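# Stack the 96-well plate from nest N1 onto N2

## Task

Lift the 96-well plate out of nest N1 and set it fully nested on top of the plate already in nest N2, with its A1 well directly above the lower plate's A1 well (A1 is at each plate's clipped corner). The lower plate has to remain flat in N2. Finish by releasing the plate and moving the gripper away.

## Robot and tools

ROBOT. Two 6-joint arms, left_arm and right_arm, each with a two-finger parallel gripper. These names do not refer to sides of any camera image. Base root links in the scene frame: left_arm at (-0.047, +0.242, +0.161) m, quat_wxyz (+0.916, -0.336, +0.213, +0.045); right_arm at (-0.045, -0.239, +0.161) m, quat_wxyz (+0.913, +0.346, +0.197, -0.088). Bases are tilted. Any mounting plates and the metal frame behind the arms are fixed obstacles.

FRAME. One shared scene frame: origin on the tabletop midway between the arms, +z up, +x outward over the table, left_arm on the +y side. Looking from the arms, N1 is the right-hand nest and N2 the left-hand one. Each plate has one cut-off corner, which marks well A1.

GRIPPER. Fingers extend along the gripper's +z axis and separate along its y axis. end_effector_position is the pinch point between the pads, roughly 1 cm short of the fingertips. A wrist camera mount sits on each gripper body and also collides.

execute_actions. Argument actions is a list holding zero or one entry; optional pictures (boolean) asks for camera images. An empty list moves nothing and returns the state with pictures. A wait is {"steps": N} with N up to 300 control steps (1/30 s each), counted from the previous result, and your reply time is included. A motion is {"rows": [...], "steps": N} with 1 to 15 rows, N from 4 to 15 (default 15). One row is used per step; if rows run out, the final row is reused. A refused call sends nothing.

ROW FORMAT. Every row has exactly 14 numbers, each in [-1, 1], covering both arms even when one stays put: left_arm waist, shoulder, elbow, wrist pitch, wrist yaw, wrist roll, gripper opening, then the same seven for right_arm. The six joint entries are offsets, not poses: scaled so 1.0 equals 1.202 rad (waist), 1.258 (shoulder), 1.238 (elbow), 2.073 (wrist pitch), 2.022 (wrist yaw and wrist roll). Each offset is measured from the joint angles printed in the latest result that lists them; before any such result in a scene, and for a second or later call inside one reply, it is measured from the angles at the start of that action. Rows do not add up on each other. An all-zero row therefore pulls the arm back to that reference; it is not a pause. The opening entry is absolute: +1 fully open, -1 closed.

JOINT RANGES (rad), in column order: waist -2.618 to 3.054, shoulder 0.000 to 3.142, elbow 0.000 to 3.142, wrist pitch -1.571 to 1.571, wrist yaw -1.571 to 1.571, wrist roll -2.094 to 2.094. A request beyond a range by more than 0.036 rad is refused; true ends may differ by up to 0.036 rad. Overshooting requests are clipped at the real end, reported as "joint sent to its limit" (possibly for an earlier action). Missing that line does not prove there is room left.

MOTION LIMITS. Per step, each joint's target stays within a lead of its measured angle: 0.202 rad waist, 0.258 shoulder, 0.238 elbow, 0.573 wrist pitch, 0.522 wrist yaw and roll. If targets would move the gripper over 70 mm from where it is measured, all joints of that arm are scaled back. Friction can leave a joint up to about 0.031 rad off target, and requests smaller than that may not move it.

TIMING. Each result is captured 4 steps before its action finishes; those steps then run while you compose the next reply. Between calls arms keep heading to the last target until nearly motionless or until a step is HELD. Finger motion continues regardless.

RESULTS. The state line `left_arm: …` | `right_arm: …` gives end_effector_position (m) and end_effector_quat_wxyz in the scene frame; it may be off, more so at long reach. Joint positions and Joint velocities list per arm the six joints (rad, rad/s) and then the pad gap (m, m/s; 0.094 m when fully open). grip_measured is the finger opening on the command scale; each gripper may read off by about 1 mm. "joint command not followed" means a clearance check altered or blocked joint targets on some steps; HELD marks steps where your row was not sent fully. "too close" warns of proximity (a base plate and its half of the frame count as that arm). MOTOR HOT appears from 75 °C; OVER-TEMPERATURE FAULT reports a stop.

GRIPPING. Fingers are driven to where grip_measured would equal your command (not near ±1). For a firm hold command about 0.03 under grip_measured; smaller gaps hold more gently. Pad force tops out near 50 to 62 N, less for parts under about 2 mm thick, with a short spike at first contact.

zoom_image: camera (cam_head_left, cam_head_right, cam_high, cam_low at 504x504; cam_left_wrist, cam_right_wrist at 616x616) and region [x0, y0, x1, y1] in pixels from the top-left, no larger than 504 by 504. It magnifies that camera's most recent image.

read_manual: optional section, only "licences"; returns licence texts, no motion.

finished_scene: scene = the current scene's number. Replying with no tool call ends all remaining work.

AVOID. Dropping the plate from more than a few millimetres; knocking anything off the table; arms striking or pushing each other; slams, slips and hard pressing; disturbing the lower plate in N2. Carrying a load heats motors even while idle: at 90 °C the arm halts 10 s, at 100 °C it goes limp and drops. Some heat persists into later scenes. Loose objects may occasionally be nudged by outside pushes.

Each tool is called after ">>>" as name([rows], argument=value, ...), one row to a line, values as JSON.

## Session

>>> execute_actions(actions=[])

Scene clock: 0.00 s of 13200.00 s.
left_arm: end_effector_position=(+0.3824, +0.5795, +0.3449) grip_measured=+1.000 end_effector_quat_wxyz=(+0.399, -0.683, +0.564, -0.236) | right_arm: end_effector_position=(+0.2203, -0.0109, +0.2397) grip_measured=+1.000 end_effector_quat_wxyz=(-0.004, +0.637, -0.770, +0.020)
Joint positions: left_arm=[-0.095  0.918  1.34  -0.347 -0.486 -0.884  0.094] | right_arm=[ 1.27   2.522  1.821 -1.468  0.655 -0.103  0.094]
Joint velocities: left_arm=[-0.022 -0.012  0.002 -0.022 -0.051 -0.007  0.   ] | right_arm=[ 0.002  0.007 -0.002 -0.066 -0.022  0.022  0.   ]

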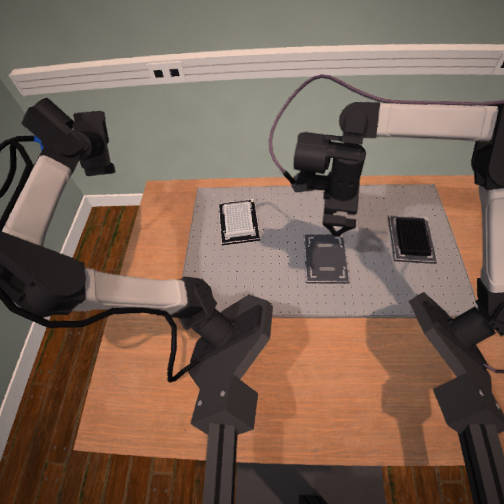

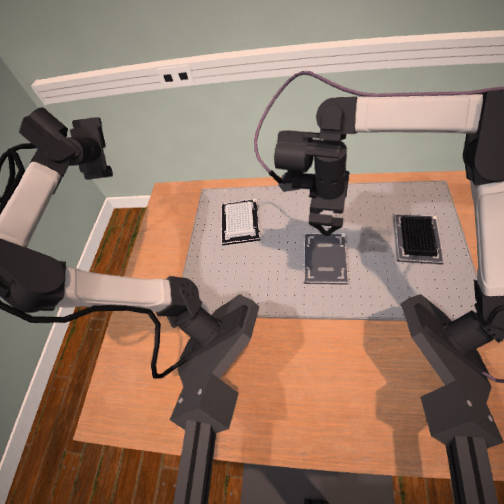

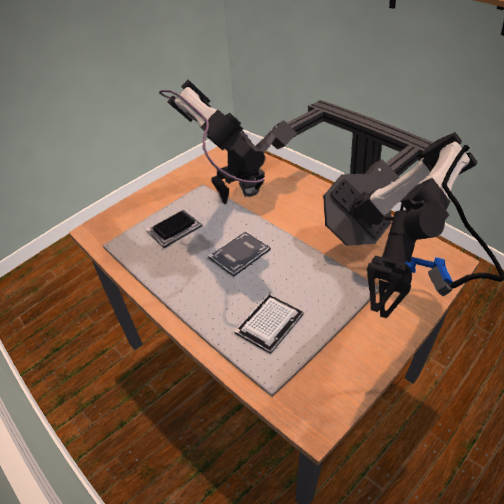

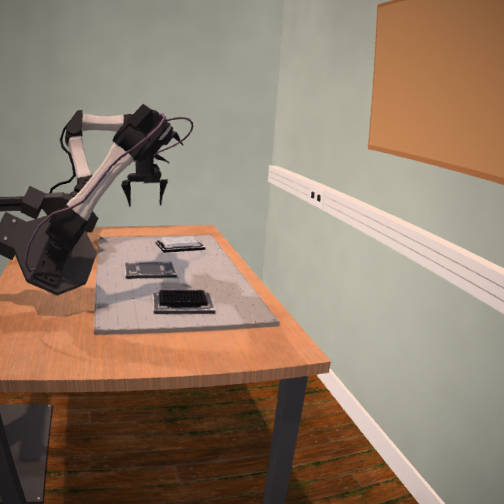

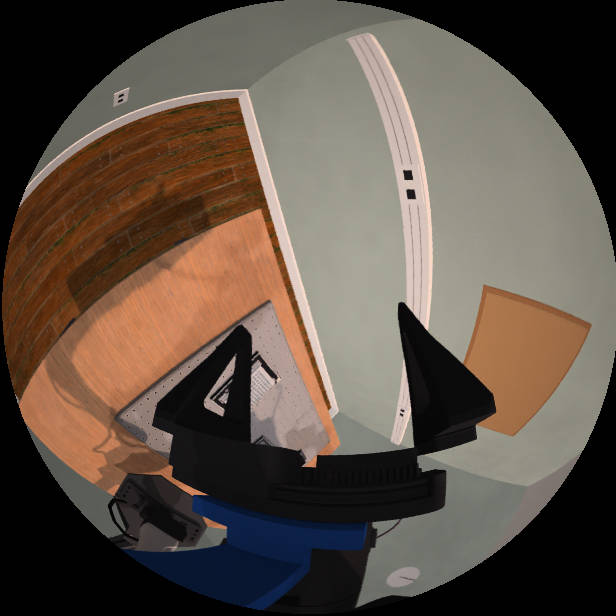

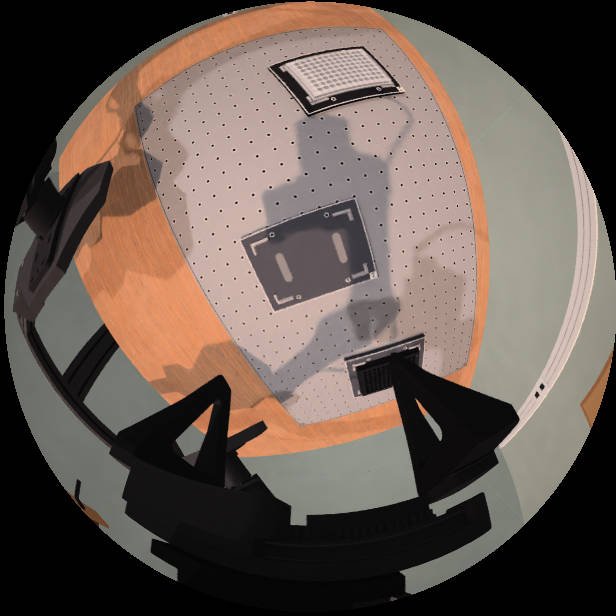

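>>> execute_actions([
  {"rows":[[-0.272,0.738,-0.05,-0.232,-0.158,0.24,1,-0.69,-0.77,-0.4,0.185,0.08,0.05,1]]},
])

>>> execute_actions([
  {"steps":45},
], pictures=true)

Scene clock: 0.67 s of 13200.00 s.
left_arm: end_effector_position=(+0.4177, +0.4207, +0.2554) grip_measured=+1.000 end_effector_quat_wxyz=(+0.253, -0.448, +0.844, -0.147) | right_arm: end_effector_position=(+0.3138, -0.1922, +0.1894) grip_measured=+1.000 end_effector_quat_wxyz=(+0.032, -0.330, +0.943, +0.028)
Joint positions: left_arm=[-0.362  1.244  1.34  -0.605 -0.686 -0.578  0.094] | right_arm=[ 0.818  1.908  1.385 -1.152  0.765 -0.033  0.094]
Joint velocities: left_arm=[-0.379  1.277 -0.002 -0.491 -0.344  0.593  0.   ] | right_arm=[-1.433 -1.687 -0.193  0.388  0.139  0.095  0.   ]
Steps of this call (steps 1 to 9: nothing new was sent; steps 10 to 20: the first 11 steps of this action). Readings (joint positions):
10: left_arm=[-0.108 0.925 1.340 -0.361 -0.508 -0.857] | right_arm=[1.261 2.497 1.788 -1.422 0.666 -0.095]
11: left_arm=[-0.136 0.935 1.340 -0.382 -0.535 -0.821] | right_arm=[1.244 2.452 1.724 -1.358 0.679 -0.084]
13: left_arm=[-0.193 0.981 1.340 -0.438 -0.578 -0.756] | right_arm=[1.174 2.341 1.610 -1.279 0.704 -0.067]
17: left_arm=[-0.309 1.118 1.340 -0.541 -0.646 -0.645] | right_arm=[0.976 2.087 1.429 -1.188 0.747 -0.043]
20: the state above

Scene clock: 2.17 s of 13200.00 s.
left_arm: end_effector_position=(+0.3425, +0.2473, +0.0806) grip_measured=+1.000 end_effector_quat_wxyz=(-0.011, -0.076, +0.997, +0.003) | right_arm: end_effector_position=(+0.3339, -0.3704, +0.1697) grip_measured=+1.000 end_effector_quat_wxyz=(+0.037, -0.049, +0.998, -0.007)
Joint positions: left_arm=[-0.415  1.864  1.277 -0.808 -0.797 -0.405  0.094] | right_arm=[ 0.434  1.541  1.35  -1.087  0.821 -0.011  0.094]
Joint velocities: left_arm=[-0.017 -0.022 -0.012  0.051 -0.11  -0.007  0.   ] | right_arm=[ 0.002 -0.017 -0.022 -0.007 -0.007  0.037  0.   ]
Kept back: nothing.
Steps of this call (steps 1 to 4: the last 4 steps of your previous action; steps 5 to 45: the robot went on to your last target). Readings (joint positions):
1: left_arm=[-0.374 1.290 1.340 -0.623 -0.697 -0.558] | right_arm=[0.768 1.849 1.381 -1.141 0.770 -0.031]
2: left_arm=[-0.383 1.337 1.340 -0.640 -0.708 -0.541] | right_arm=[0.718 1.790 1.379 -1.130 0.774 -0.029]
4: left_arm=[-0.396 1.435 1.340 -0.670 -0.726 -0.512] | right_arm=[0.615 1.675 1.379 -1.110 0.781 -0.025]
8: left_arm=[-0.407 1.640 1.335 -0.710 -0.752 -0.470] | right_arm=[0.433 1.533 1.379 -1.090 0.814 -0.014]
45: the state above
All arms were judged still, so your last target was given up. Only a new action makes them travel on or press farther. Fingers that are still opening or closing keep moving.

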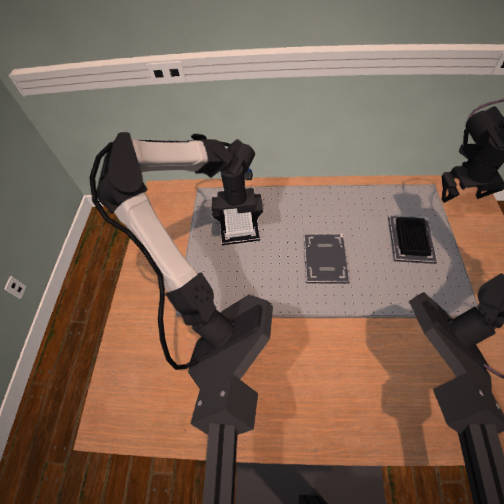

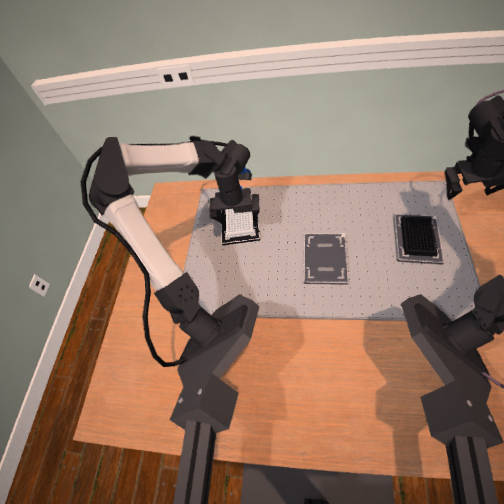

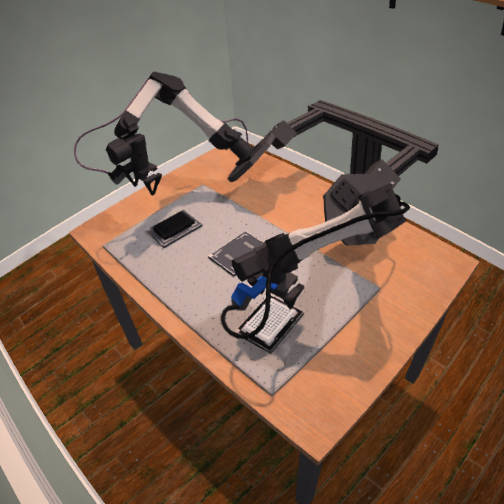

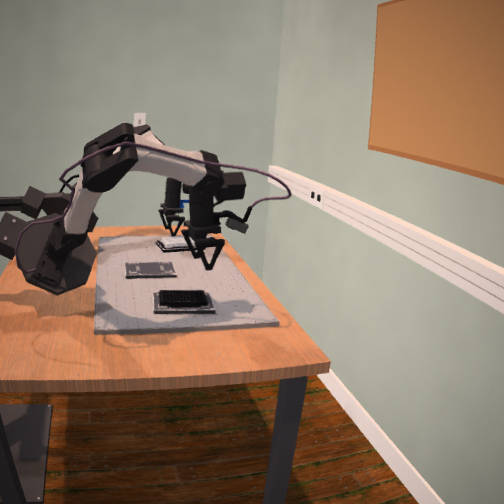

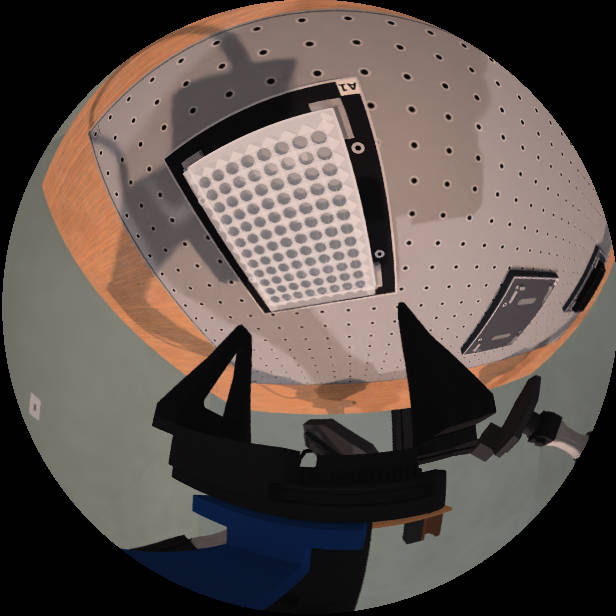

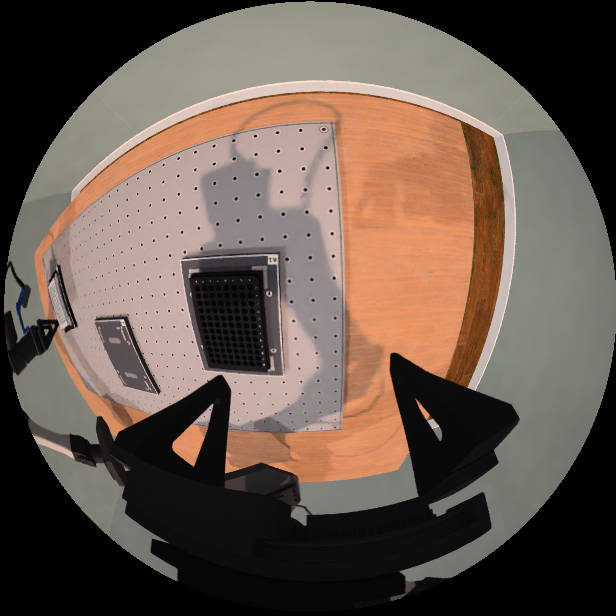

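>>> zoom_image(camera="cam_left_wrist", region=[150,60,410,320])

>>> zoom_image(camera="cam_right_wrist", region=[170,245,300,385])

Region (150, 60, 410, 320) of cam_left_wrist's 616x616 image, scaled by 1.938, with more detail than that image has.

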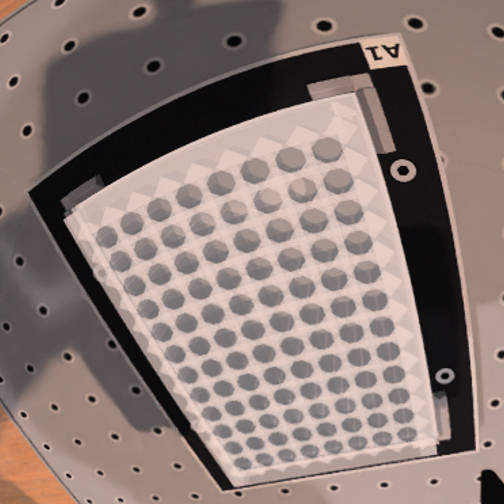

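Region (170, 245, 300, 385) of cam_right_wrist's 616x616 image, scaled by 3.600, with more detail than that image has; it fills the left 468 columns of this view, and the rest is white.

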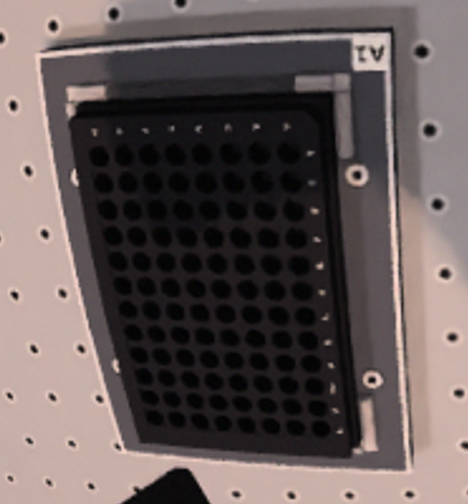

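>>> execute_actions([
  {"rows":[[0.047,0.03,-0.041,0.073,0.011,-0.035,1,0,-0.6,-0.4,0,0,0,1]]},
])

>>> execute_actions([
  {"steps":20},
], pictures=true)

>>> zoom_image(camera="cam_head_left", region=[190,170,290,255])

Scene clock: 2.80 s of 13200.00 s.
left_arm: end_effector_position=(+0.3482, +0.2503, +0.0577) grip_measured=+1.000 end_effector_quat_wxyz=(-0.005, -0.149, +0.989, +0.001) | right_arm: end_effector_position=(+0.1999, -0.4237, +0.1995) grip_measured=+1.000 end_effector_quat_wxyz=(+0.133, +0.054, +0.990, -0.000)
Joint positions: left_arm=[-0.361  1.885  1.248 -0.686 -0.785 -0.464  0.094] | right_arm=[ 0.435  0.774  0.876 -1.097  0.823 -0.012  0.094]
Joint velocities: left_arm=[ 0.007  0.002  0.002  0.139  0.007 -0.022  0.   ] | right_arm=[ 0.007 -0.369 -0.027 -0.007 -0.037 -0.007  0.   ]
Steps of this call (steps 1 to 8: nothing new was sent; steps 9 to 19: the first 11 steps of this action). Readings (joint positions):
9: left_arm=[-0.411 1.865 1.272 -0.792 -0.794 -0.414] | right_arm=[0.434 1.510 1.313 -1.053 0.822 -0.012]
10: left_arm=[-0.402 1.866 1.265 -0.766 -0.791 -0.425] | right_arm=[0.435 1.443 1.233 -1.033 0.820 -0.012]
12: left_arm=[-0.377 1.874 1.256 -0.731 -0.789 -0.441] | right_arm=[0.435 1.267 1.075 -1.047 0.820 -0.012]
16: left_arm=[-0.361 1.885 1.248 -0.699 -0.787 -0.459] | right_arm=[0.435 0.906 0.879 -1.093 0.819 -0.012]
19: the state above

Scene clock: 3.47 s of 13200.00 s.
left_arm: end_effector_position=(+0.3505, +0.2496, +0.0577) grip_measured=+1.000 end_effector_quat_wxyz=(-0.001, -0.156, +0.988, -0.001) | right_arm: end_effector_position=(+0.2002, -0.4239, +0.1998) grip_measured=+1.000 end_effector_quat_wxyz=(+0.134, +0.055, +0.989, -0.000)
Joint positions: left_arm=[-0.361  1.885  1.248 -0.674 -0.783 -0.47   0.094] | right_arm=[ 0.435  0.773  0.876 -1.095  0.823 -0.012  0.094]
Joint velocities: left_arm=[ 0.002 -0.002  0.017 -0.081  0.051 -0.022  0.   ] | right_arm=[-0.002 -0.007 -0.017 -0.066 -0.022  0.051  0.   ]
Kept back: nothing.
Steps of this call (steps 1 to 4: the last 4 steps of your previous action; steps 5 to 20: the robot went on to your last target). Readings (joint positions):
1: left_arm=[-0.361 1.885 1.248 -0.684 -0.784 -0.465] | right_arm=[0.435 0.769 0.876 -1.097 0.823 -0.012]
2: left_arm=[-0.361 1.885 1.248 -0.682 -0.784 -0.466] | right_arm=[0.435 0.770 0.876 -1.096 0.823 -0.012]
4: left_arm=[-0.361 1.885 1.248 -0.679 -0.784 -0.467] | right_arm=[0.435 0.773 0.876 -1.095 0.823 -0.012]
8: left_arm=[-0.361 1.885 1.248 -0.676 -0.784 -0.468] | right_arm=[0.435 0.773 0.876 -1.095 0.823 -0.012]
20: the state above

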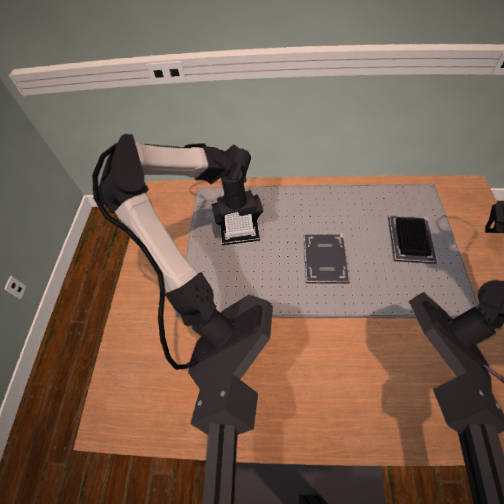

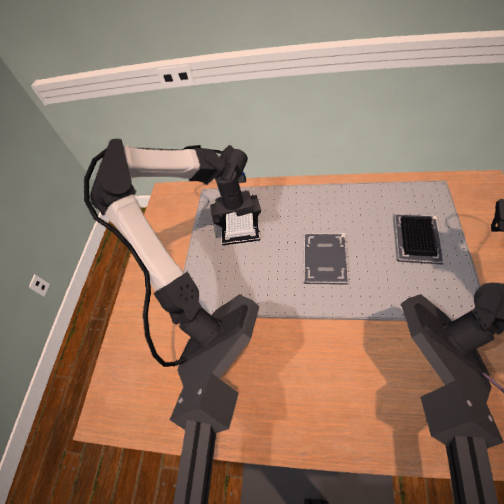

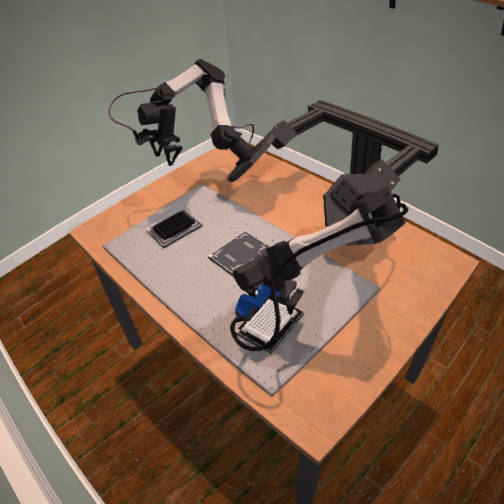

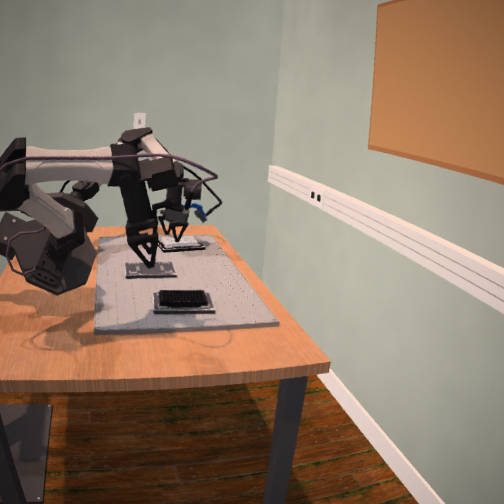

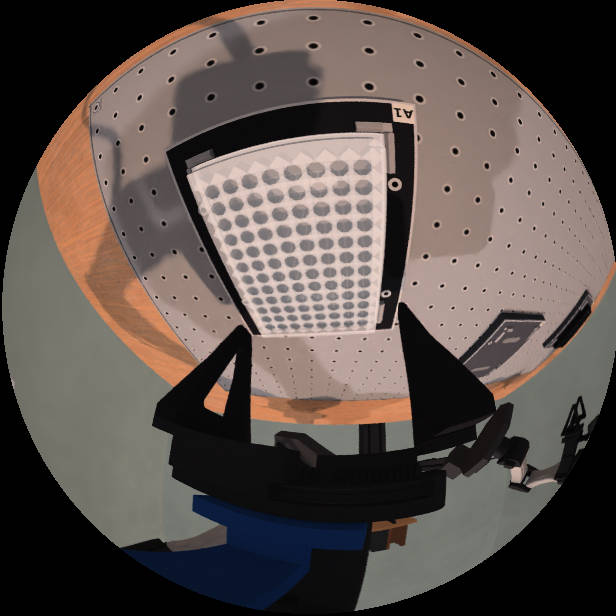

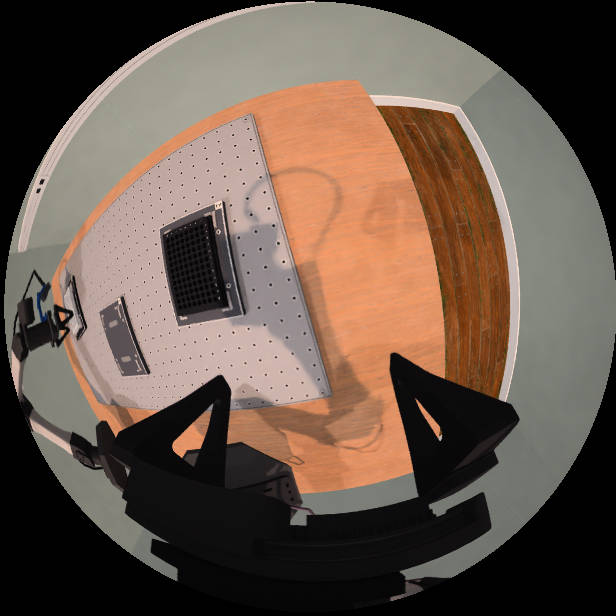

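Region (190, 170, 290, 255) of cam_head_left's 504x504 image, scaled by 5.040, with more detail than that image has; it fills the top 428 rows of this view, and the rest is white.

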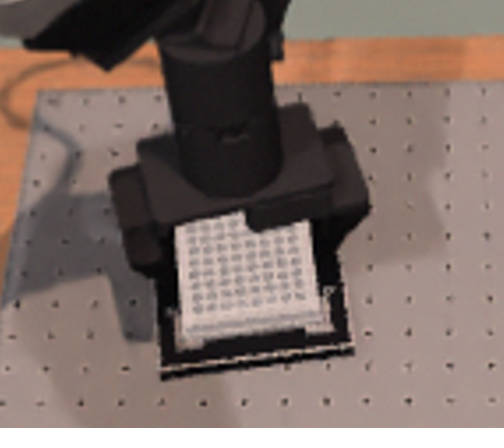

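>>> execute_actions([
  {"rows":[[0,0,0,0,0,0.047,1,0,0,0,0,0,0,1]],"steps":10},
])

>>> execute_actions([
  {"rows":[[0.04,0.028,-0.04,0.053,0.008,0.008,1,0,0,0,0,0,0,1]]},
])

>>> execute_actions([
  {"steps":15},
], pictures=true)

Scene clock: 3.80 s of 13200.00 s.
left_arm: end_effector_position=(+0.3505, +0.2496, +0.0577) grip_measured=+1.000 end_effector_quat_wxyz=(-0.001, -0.125, +0.992, -0.001) | right_arm: end_effector_position=(+0.2002, -0.4239, +0.1998) grip_measured=+1.000 end_effector_quat_wxyz=(+0.134, +0.055, +0.989, -0.000)
Joint positions: left_arm=[-0.361  1.885  1.248 -0.674 -0.783 -0.405  0.094] | right_arm=[ 0.435  0.773  0.876 -1.095  0.823 -0.012  0.094]
Joint velocities: left_arm=[ 0.012  0.002 -0.002  0.007 -0.051  0.168  0.   ] | right_arm=[ 0.002  0.012  0.027 -0.051 -0.051  0.007  0.   ]
Steps of this call (steps 1 to 4: the robot went on to your last target; steps 5 to 10: the first 6 steps of this action). Readings (joint positions):
5: left_arm=[-0.361 1.885 1.248 -0.674 -0.783 -0.457] | right_arm=[0.435 0.773 0.876 -1.095 0.823 -0.012]
6: left_arm=[-0.361 1.885 1.248 -0.674 -0.783 -0.442] | right_arm=[0.435 0.773 0.876 -1.095 0.823 -0.012]
8: left_arm=[-0.361 1.885 1.248 -0.674 -0.783 -0.420] | right_arm=[0.435 0.773 0.876 -1.095 0.823 -0.012]
10: the state above

Scene clock: 4.30 s of 13200.00 s.
left_arm: end_effector_position=(+0.3500, +0.2544, +0.0384) grip_measured=+1.000 end_effector_quat_wxyz=(-0.002, -0.142, +0.990, +0.002) | right_arm: end_effector_position=(+0.2002, -0.4239, +0.1998) grip_measured=+1.000 end_effector_quat_wxyz=(+0.134, +0.055, +0.989, -0.000)
Joint positions: left_arm=[-0.315  1.902  1.221 -0.591 -0.777 -0.382  0.094] | right_arm=[ 0.435  0.773  0.876 -1.095  0.823 -0.012  0.094]
Joint velocities: left_arm=[-0.007 -0.012 -0.032  0.125 -0.007 -0.037  0.   ] | right_arm=[-0.007  0.007 -0.017  0.022 -0.037 -0.007  0.   ]
Steps of this call (steps 1 to 4: the last 4 steps of your previous action; steps 5 to 15: the first 11 steps of this action, its rows measured from where the robot was after step 4). Readings (joint positions):
4: left_arm=[-0.361 1.885 1.248 -0.674 -0.783 -0.391] | right_arm=[0.435 0.773 0.876 -1.095 0.823 -0.012]
5: left_arm=[-0.357 1.885 1.244 -0.662 -0.782 -0.388] | right_arm=[0.435 0.773 0.876 -1.095 0.823 -0.012]
6: left_arm=[-0.349 1.886 1.238 -0.643 -0.779 -0.387] | right_arm=[0.435 0.773 0.876 -1.095 0.823 -0.012]
8: left_arm=[-0.329 1.892 1.229 -0.620 -0.779 -0.385] | right_arm=[0.435 0.773 0.876 -1.095 0.823 -0.012]
12: left_arm=[-0.315 1.902 1.221 -0.600 -0.778 -0.383] | right_arm=[0.435 0.773 0.876 -1.095 0.823 -0.012]
15: the state above

Scene clock: 4.80 s of 13200.00 s.
left_arm: end_effector_position=(+0.3517, +0.2541, +0.0384) grip_measured=+1.000 end_effector_quat_wxyz=(+0.001, -0.145, +0.989, +0.001) | right_arm: end_effector_position=(+0.2002, -0.4239, +0.1998) grip_measured=+1.000 end_effector_quat_wxyz=(+0.134, +0.055, +0.989, -0.000)
Joint positions: left_arm=[-0.315  1.902  1.221 -0.582 -0.776 -0.381  0.094] | right_arm=[ 0.435  0.773  0.876 -1.095  0.823 -0.012  0.094]
Joint velocities: left_arm=[-0.012  0.007 -0.027 -0.022 -0.037  0.051  0.   ] | right_arm=[ 0.002 -0.002 -0.002  0.022 -0.037 -0.022  0.   ]
Kept back: nothing.
Steps of this call (steps 1 to 4: the last 4 steps of your previous action; steps 5 to 15: the robot went on to your last target). Readings (joint positions):
1: left_arm=[-0.315 1.902 1.221 -0.589 -0.776 -0.382] | right_arm=[0.435 0.773 0.876 -1.095 0.823 -0.012]
2: left_arm=[-0.315 1.902 1.221 -0.588 -0.776 -0.382] | right_arm=[0.435 0.773 0.876 -1.095 0.823 -0.012]
4: left_arm=[-0.315 1.902 1.221 -0.585 -0.776 -0.381] | right_arm=[0.435 0.773 0.876 -1.095 0.823 -0.012]
8: left_arm=[-0.315 1.902 1.221 -0.583 -0.776 -0.381] | right_arm=[0.435 0.773 0.876 -1.095 0.823 -0.012]
15: the state above
All arms were judged still, so your last target was given up. Only a new action makes them travel on or press farther. Fingers that are still opening or closing keep moving.

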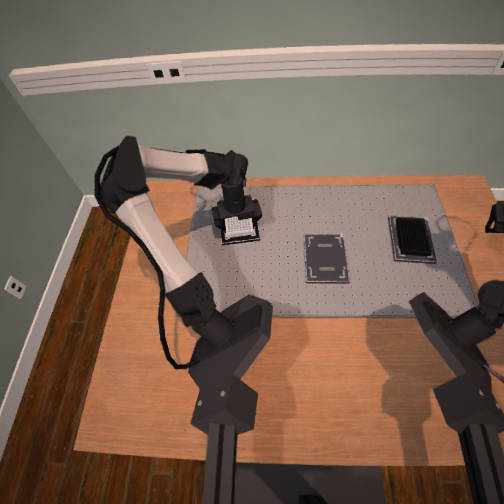

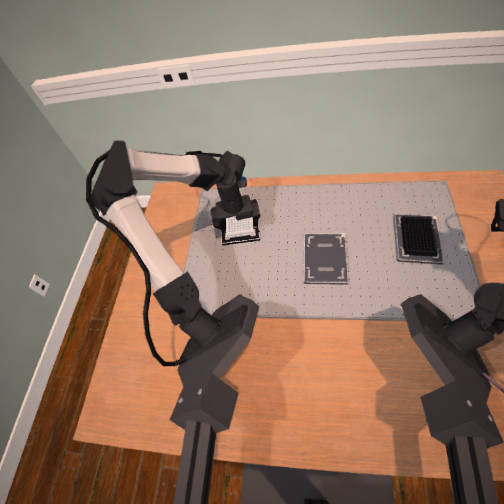

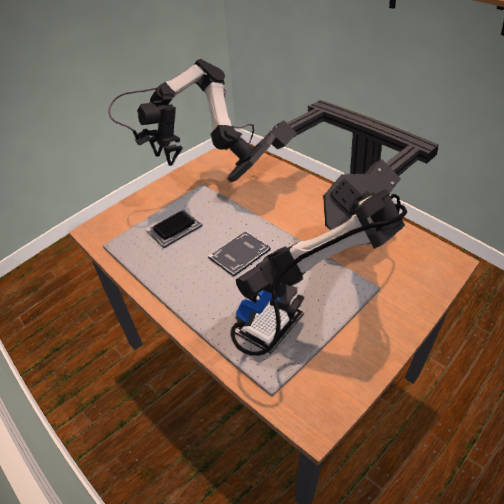

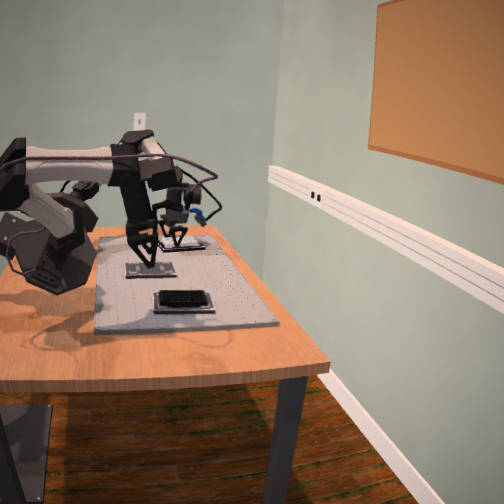

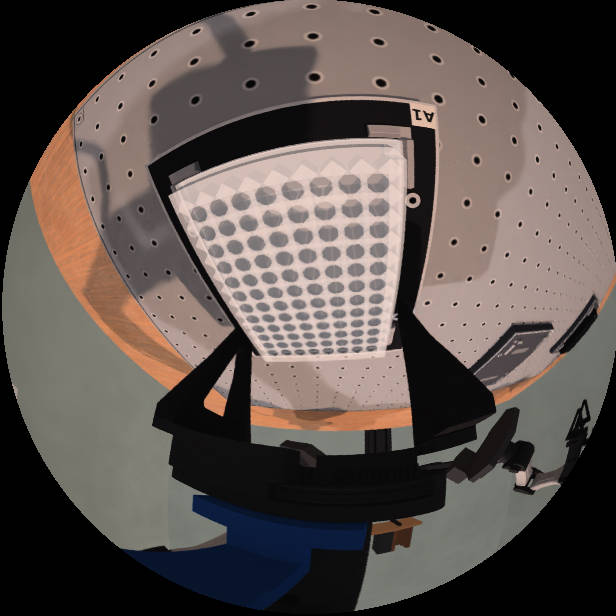

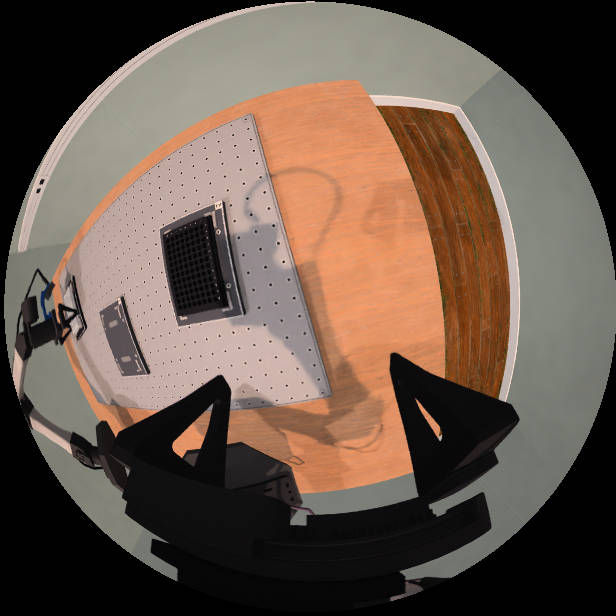

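>>> execute_actions([
  {"rows":[[0,0,0,0,0,0,0.68,0,0,0,0,0,0,1]],"steps":8},
])

>>> execute_actions([
  {"rows":[[-0.03,-0.015,0.025,-0.04,0,0,0.68,0,0,0,0,0,0,1],[-0.03,-0.015,0.025,-0.05,0,0,0.68,0,0,0,0,0,0,1],[-0.06,-0.03,0.05,-0.08,0,0,0.68,0,0,0,0,0,0,1],[-0.06,-0.03,0.05,-0.09,0,0,0.68,0,0,0,0,0,0,1],[-0.09,-0.05,0.07,-0.12,0,0,0.68,0,0,0,0,0,0,1]]},
])

>>> execute_actions([
  {"steps":10},
])

Scene clock: 5.10 s of 13200.00 s.
left_arm: end_effector_position=(+0.3518, +0.2541, +0.0384) grip_measured=+0.760 end_effector_quat_wxyz=(+0.001, -0.145, +0.989, +0.001) | right_arm: end_effector_position=(+0.2002, -0.4239, +0.1998) grip_measured=+1.000 end_effector_quat_wxyz=(+0.134, +0.055, +0.989, -0.000)
Joint positions: left_arm=[-0.315  1.902  1.221 -0.582 -0.776 -0.381  0.083] | right_arm=[ 0.435  0.773  0.876 -1.095  0.823 -0.012  0.094]
Joint velocities: left_arm=[ 0.007 -0.017 -0.007  0.066  0.081 -0.007 -0.   ] | right_arm=[ 0.007 -0.007 -0.032 -0.022 -0.037 -0.022  0.   ]
Steps of this call (steps 1 to 5: nothing new was sent; steps 6 to 9: the first 4 steps of this action). Readings (joint positions):
6: left_arm=[-0.315 1.902 1.221 -0.582 -0.776 -0.381] | right_arm=[0.435 0.773 0.876 -1.095 0.823 -0.012]
7: left_arm=[-0.315 1.902 1.221 -0.582 -0.776 -0.381] | right_arm=[0.435 0.773 0.876 -1.095 0.823 -0.012]
9: the state above

Scene clock: 5.60 s of 13200.00 s.
left_arm: end_effector_position=(+0.3559, +0.2429, +0.0890) grip_measured=+0.760 end_effector_quat_wxyz=(+0.011, -0.083, +0.996, -0.015) | right_arm: end_effector_position=(+0.2002, -0.4239, +0.1998) grip_measured=+1.000 end_effector_quat_wxyz=(+0.134, +0.055, +0.989, -0.000)
Joint positions: left_arm=[-0.428  1.85   1.29  -0.771 -0.779 -0.383  0.083] | right_arm=[ 0.435  0.773  0.876 -1.095  0.823 -0.012  0.094]
Joint velocities: left_arm=[-0.002 -0.056  0.032 -0.212  0.007  0.051 -0.   ] | right_arm=[-0.002  0.012 -0.012 -0.066  0.007 -0.037  0.   ]
Steps of this call (steps 1 to 4: the last 4 steps of your previous action; steps 5 to 15: the first 11 steps of this action, its rows measured from where the robot was after step 4). Readings (joint positions):
4: left_arm=[-0.315 1.902 1.221 -0.582 -0.776 -0.381] | right_arm=[0.435 0.773 0.876 -1.095 0.823 -0.012]
5: left_arm=[-0.318 1.902 1.222 -0.588 -0.776 -0.381] | right_arm=[0.435 0.773 0.876 -1.095 0.823 -0.012]
6: left_arm=[-0.322 1.902 1.226 -0.597 -0.778 -0.381] | right_arm=[0.435 0.773 0.876 -1.095 0.823 -0.012]
8: left_arm=[-0.345 1.898 1.242 -0.646 -0.781 -0.383] | right_arm=[0.435 0.773 0.876 -1.095 0.823 -0.012]
12: left_arm=[-0.417 1.866 1.279 -0.743 -0.779 -0.383] | right_arm=[0.435 0.773 0.876 -1.095 0.823 -0.012]
15: the state above

Scene clock: 5.93 s of 13200.00 s.
left_arm: end_effector_position=(+0.3492, +0.2451, +0.0890) grip_measured=+0.760 end_effector_quat_wxyz=(-0.001, -0.071, +0.997, -0.011) | right_arm: end_effector_position=(+0.2002, -0.4239, +0.1998) grip_measured=+1.000 end_effector_quat_wxyz=(+0.134, +0.055, +0.989, -0.000)
Joint positions: left_arm=[-0.427  1.849  1.29  -0.808 -0.779 -0.383  0.083] | right_arm=[ 0.435  0.773  0.876 -1.095  0.823 -0.012  0.094]
Joint velocities: left_arm=[-0.007 -0.012 -0.007 -0.037  0.007  0.051  0.   ] | right_arm=[ 0.002 -0.007  0.002 -0.037 -0.007 -0.022  0.   ]
Kept back: nothing.
Steps of this call (steps 1 to 4: the last 4 steps of your previous action; steps 5 to 10: the robot went on to your last target). Readings (joint positions):
1: left_arm=[-0.427 1.849 1.290 -0.778 -0.779 -0.383] | right_arm=[0.435 0.773 0.876 -1.095 0.823 -0.012]
2: left_arm=[-0.427 1.849 1.290 -0.784 -0.779 -0.383] | right_arm=[0.435 0.773 0.876 -1.095 0.823 -0.012]
4: left_arm=[-0.427 1.849 1.290 -0.795 -0.779 -0.383] | right_arm=[0.435 0.773 0.876 -1.095 0.823 -0.012]
8: left_arm=[-0.427 1.849 1.290 -0.805 -0.779 -0.383] | right_arm=[0.435 0.773 0.876 -1.095 0.823 -0.012]
10: the state above

>>> execute_actions([
  {"rows":[[-0.03,0.05,0.06,-0.02,-0.02,-0.02,0.68,0,0,0,0,0,0,1],[-0.06,0.1,0.12,-0.04,-0.02,-0.04,0.68,0,0,0,0,0,0,1],[-0.09,0.15,0.18,-0.06,-0.02,-0.06,0.68,0,0,0,0,0,0,1],[-0.12,0.2,0.24,-0.08,-0.02,-0.08,0.68,0,0,0,0,0,0,1],[-0.15,0.25,0.3,-0.1,-0.02,-0.1,0.68,0,0,0,0,0,0,1],[-0.18,0.3,0.36,-0.12,-0.02,-0.12,0.68,0,0,0,0,0,0,1],[-0.21,0.35,0.42,-0.14,-0.02,-0.14,0.68,0,0,0,0,0,0,1],[-0.24,0.4,0.48,-0.147,-0.02,-0.16,0.68,0,0,0,0,0,0,1],[-0.263,0.45,0.54,-0.147,-0.02,-0.17,0.68,0,0,0,0,0,0,1],[-0.263,0.5,0.6,-0.147,-0.02,-0.17,0.68,0,0,0,0,0,0,1],[-0.263,0.55,0.66,-0.147,-0.02,-0.17,0.68,0,0,0,0,0,0,1],[-0.263,0.6,0.7,-0.147,-0.02,-0.17,0.68,0,0,0,0,0,0,1],[-0.263,0.65,0.7,-0.147,-0.02,-0.17,0.68,0,0,0,0,0,0,1],[-0.263,0.71,0.7,-0.147,-0.02,-0.17,0.68,0,0,0,0,0,0,1]]},
])

>>> execute_actions([
  {"steps":35},
], pictures=true)

>>> zoom_image(camera="cam_low", region=[100,210,240,290])

Scene clock: 6.63 s of 13200.00 s.
left_arm: end_effector_position=(+0.4265, +0.0711, +0.1453) grip_measured=+0.760 end_effector_quat_wxyz=(+0.066, -0.062, +0.995, -0.047) | right_arm: end_effector_position=(+0.2002, -0.4239, +0.1998) grip_measured=+1.000 end_effector_quat_wxyz=(+0.134, +0.055, +0.989, -0.000)
Joint positions: left_arm=[-0.728  2.406  1.97  -1.021 -0.819 -0.636  0.083] | right_arm=[ 0.435  0.773  0.876 -1.095  0.823 -0.012  0.094]
Joint velocities: left_arm=[-0.799  1.927  2.195 -0.388 -0.022 -0.549 -0.   ] | right_arm=[-0.007  0.012 -0.012  0.066  0.007 -0.037  0.   ]
Steps of this call (steps 1 to 10: the robot went on to your last target; steps 11 to 21: the first 11 steps of this action). Readings (joint positions):
11: left_arm=[-0.430 1.855 1.298 -0.820 -0.784 -0.388] | right_arm=[0.435 0.773 0.876 -1.095 0.823 -0.012]
12: left_arm=[-0.438 1.875 1.327 -0.842 -0.792 -0.400] | right_arm=[0.435 0.773 0.876 -1.095 0.823 -0.012]
14: left_arm=[-0.480 1.962 1.445 -0.891 -0.807 -0.441] | right_arm=[0.435 0.773 0.876 -1.095 0.823 -0.012]
18: left_arm=[-0.624 2.211 1.749 -0.971 -0.819 -0.558] | right_arm=[0.435 0.773 0.876 -1.095 0.823 -0.012]
21: the state above

Scene clock: 7.80 s of 13200.00 s.
left_arm: end_effector_position=(+0.3705, -0.0046, +0.0664) grip_measured=+0.760 end_effector_quat_wxyz=(+0.001, -0.007, +1.000, +0.002) | right_arm: end_effector_position=(+0.2002, -0.4239, +0.1998) grip_measured=+1.000 end_effector_quat_wxyz=(+0.134, +0.055, +0.989, -0.000)
Joint positions: left_arm=[-0.743  2.758  2.141 -1.094 -0.814 -0.72   0.083] | right_arm=[ 0.435  0.773  0.876 -1.095  0.823 -0.012  0.094]
Joint velocities: left_arm=[-0.017 -0.007 -0.017  0.007 -0.022 -0.066  0.   ] | right_arm=[-0.002 -0.007 -0.012 -0.066 -0.007 -0.051  0.   ]
Kept back: nothing.
Steps of this call (steps 1 to 4: the last 4 steps of your previous action; steps 5 to 30: the robot went on to your last target; steps 31 to 35: nothing new was sent). Readings (joint positions):
1: left_arm=[-0.751 2.470 2.040 -1.029 -0.819 -0.652] | right_arm=[0.435 0.773 0.876 -1.095 0.823 -0.012]
2: left_arm=[-0.766 2.530 2.094 -1.029 -0.819 -0.665] | right_arm=[0.435 0.773 0.876 -1.095 0.823 -0.012]
4: left_arm=[-0.776 2.623 2.137 -1.031 -0.819 -0.682] | right_arm=[0.435 0.773 0.876 -1.095 0.823 -0.012]
8: left_arm=[-0.758 2.756 2.141 -1.067 -0.816 -0.703] | right_arm=[0.435 0.773 0.876 -1.095 0.823 -0.012]
35: the state above
All arms were judged still, so your last target was given up. Only a new action makes them travel on or press farther. Fingers that are still opening or closing keep moving.

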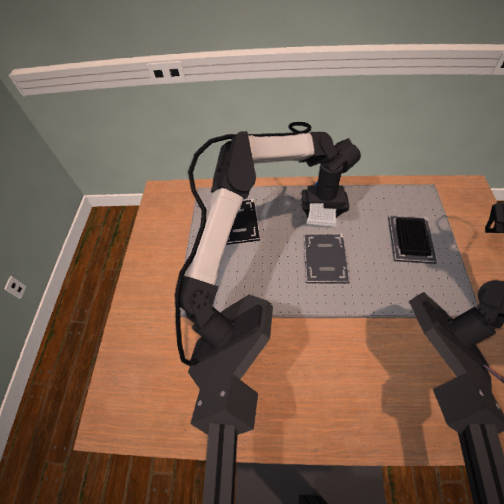

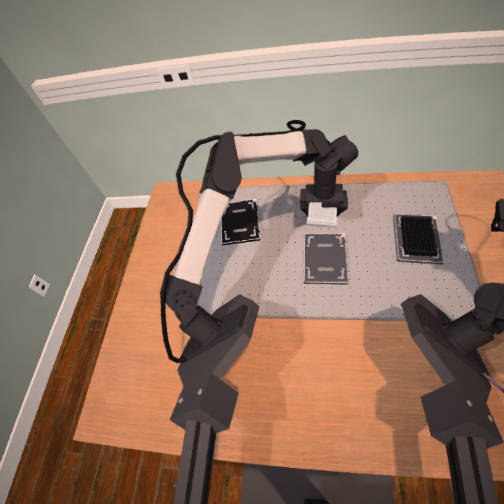

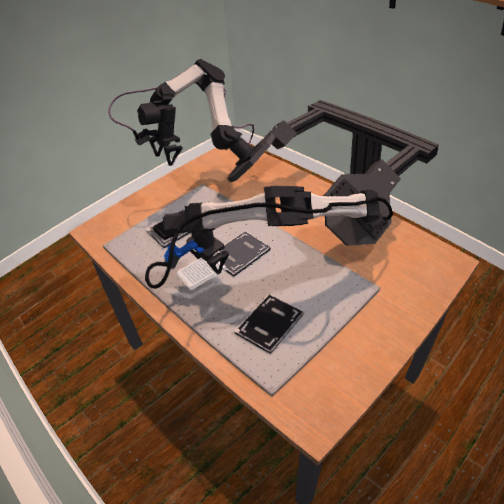

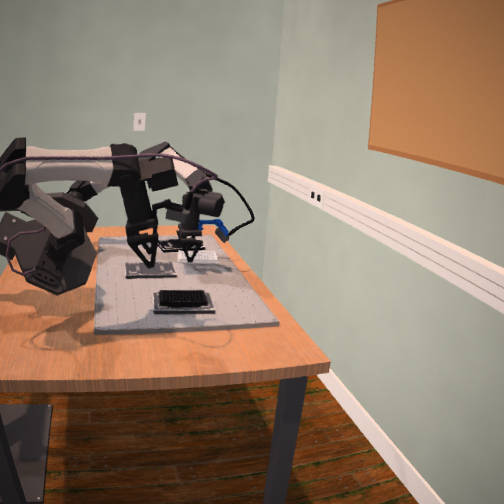

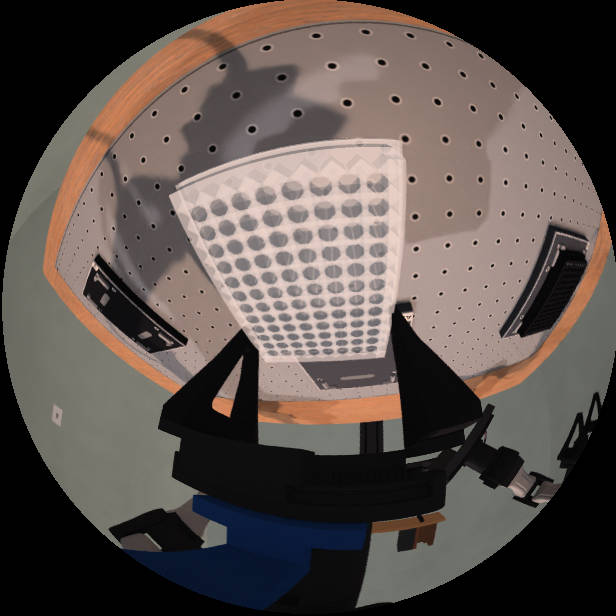

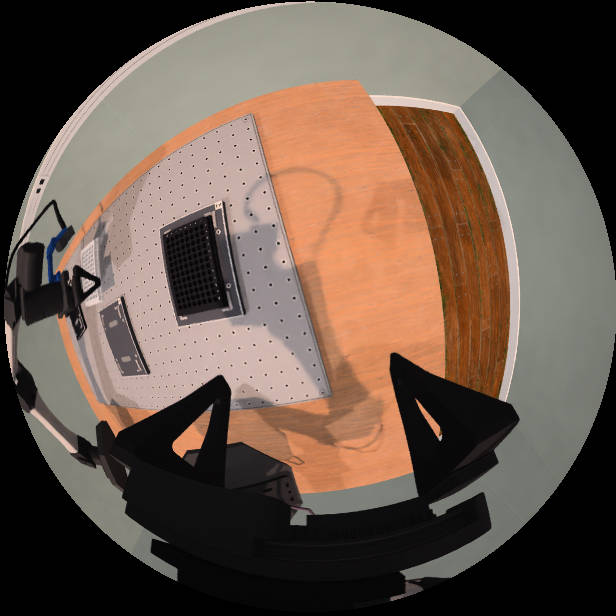

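Region (100, 210, 240, 290) of cam_low's 504x504 image, scaled by 3.600, with more detail than that image has; it fills the top 288 rows of this view, and the rest is white.

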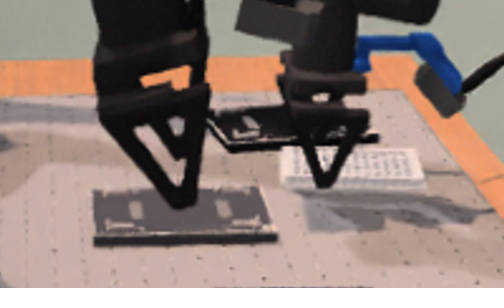

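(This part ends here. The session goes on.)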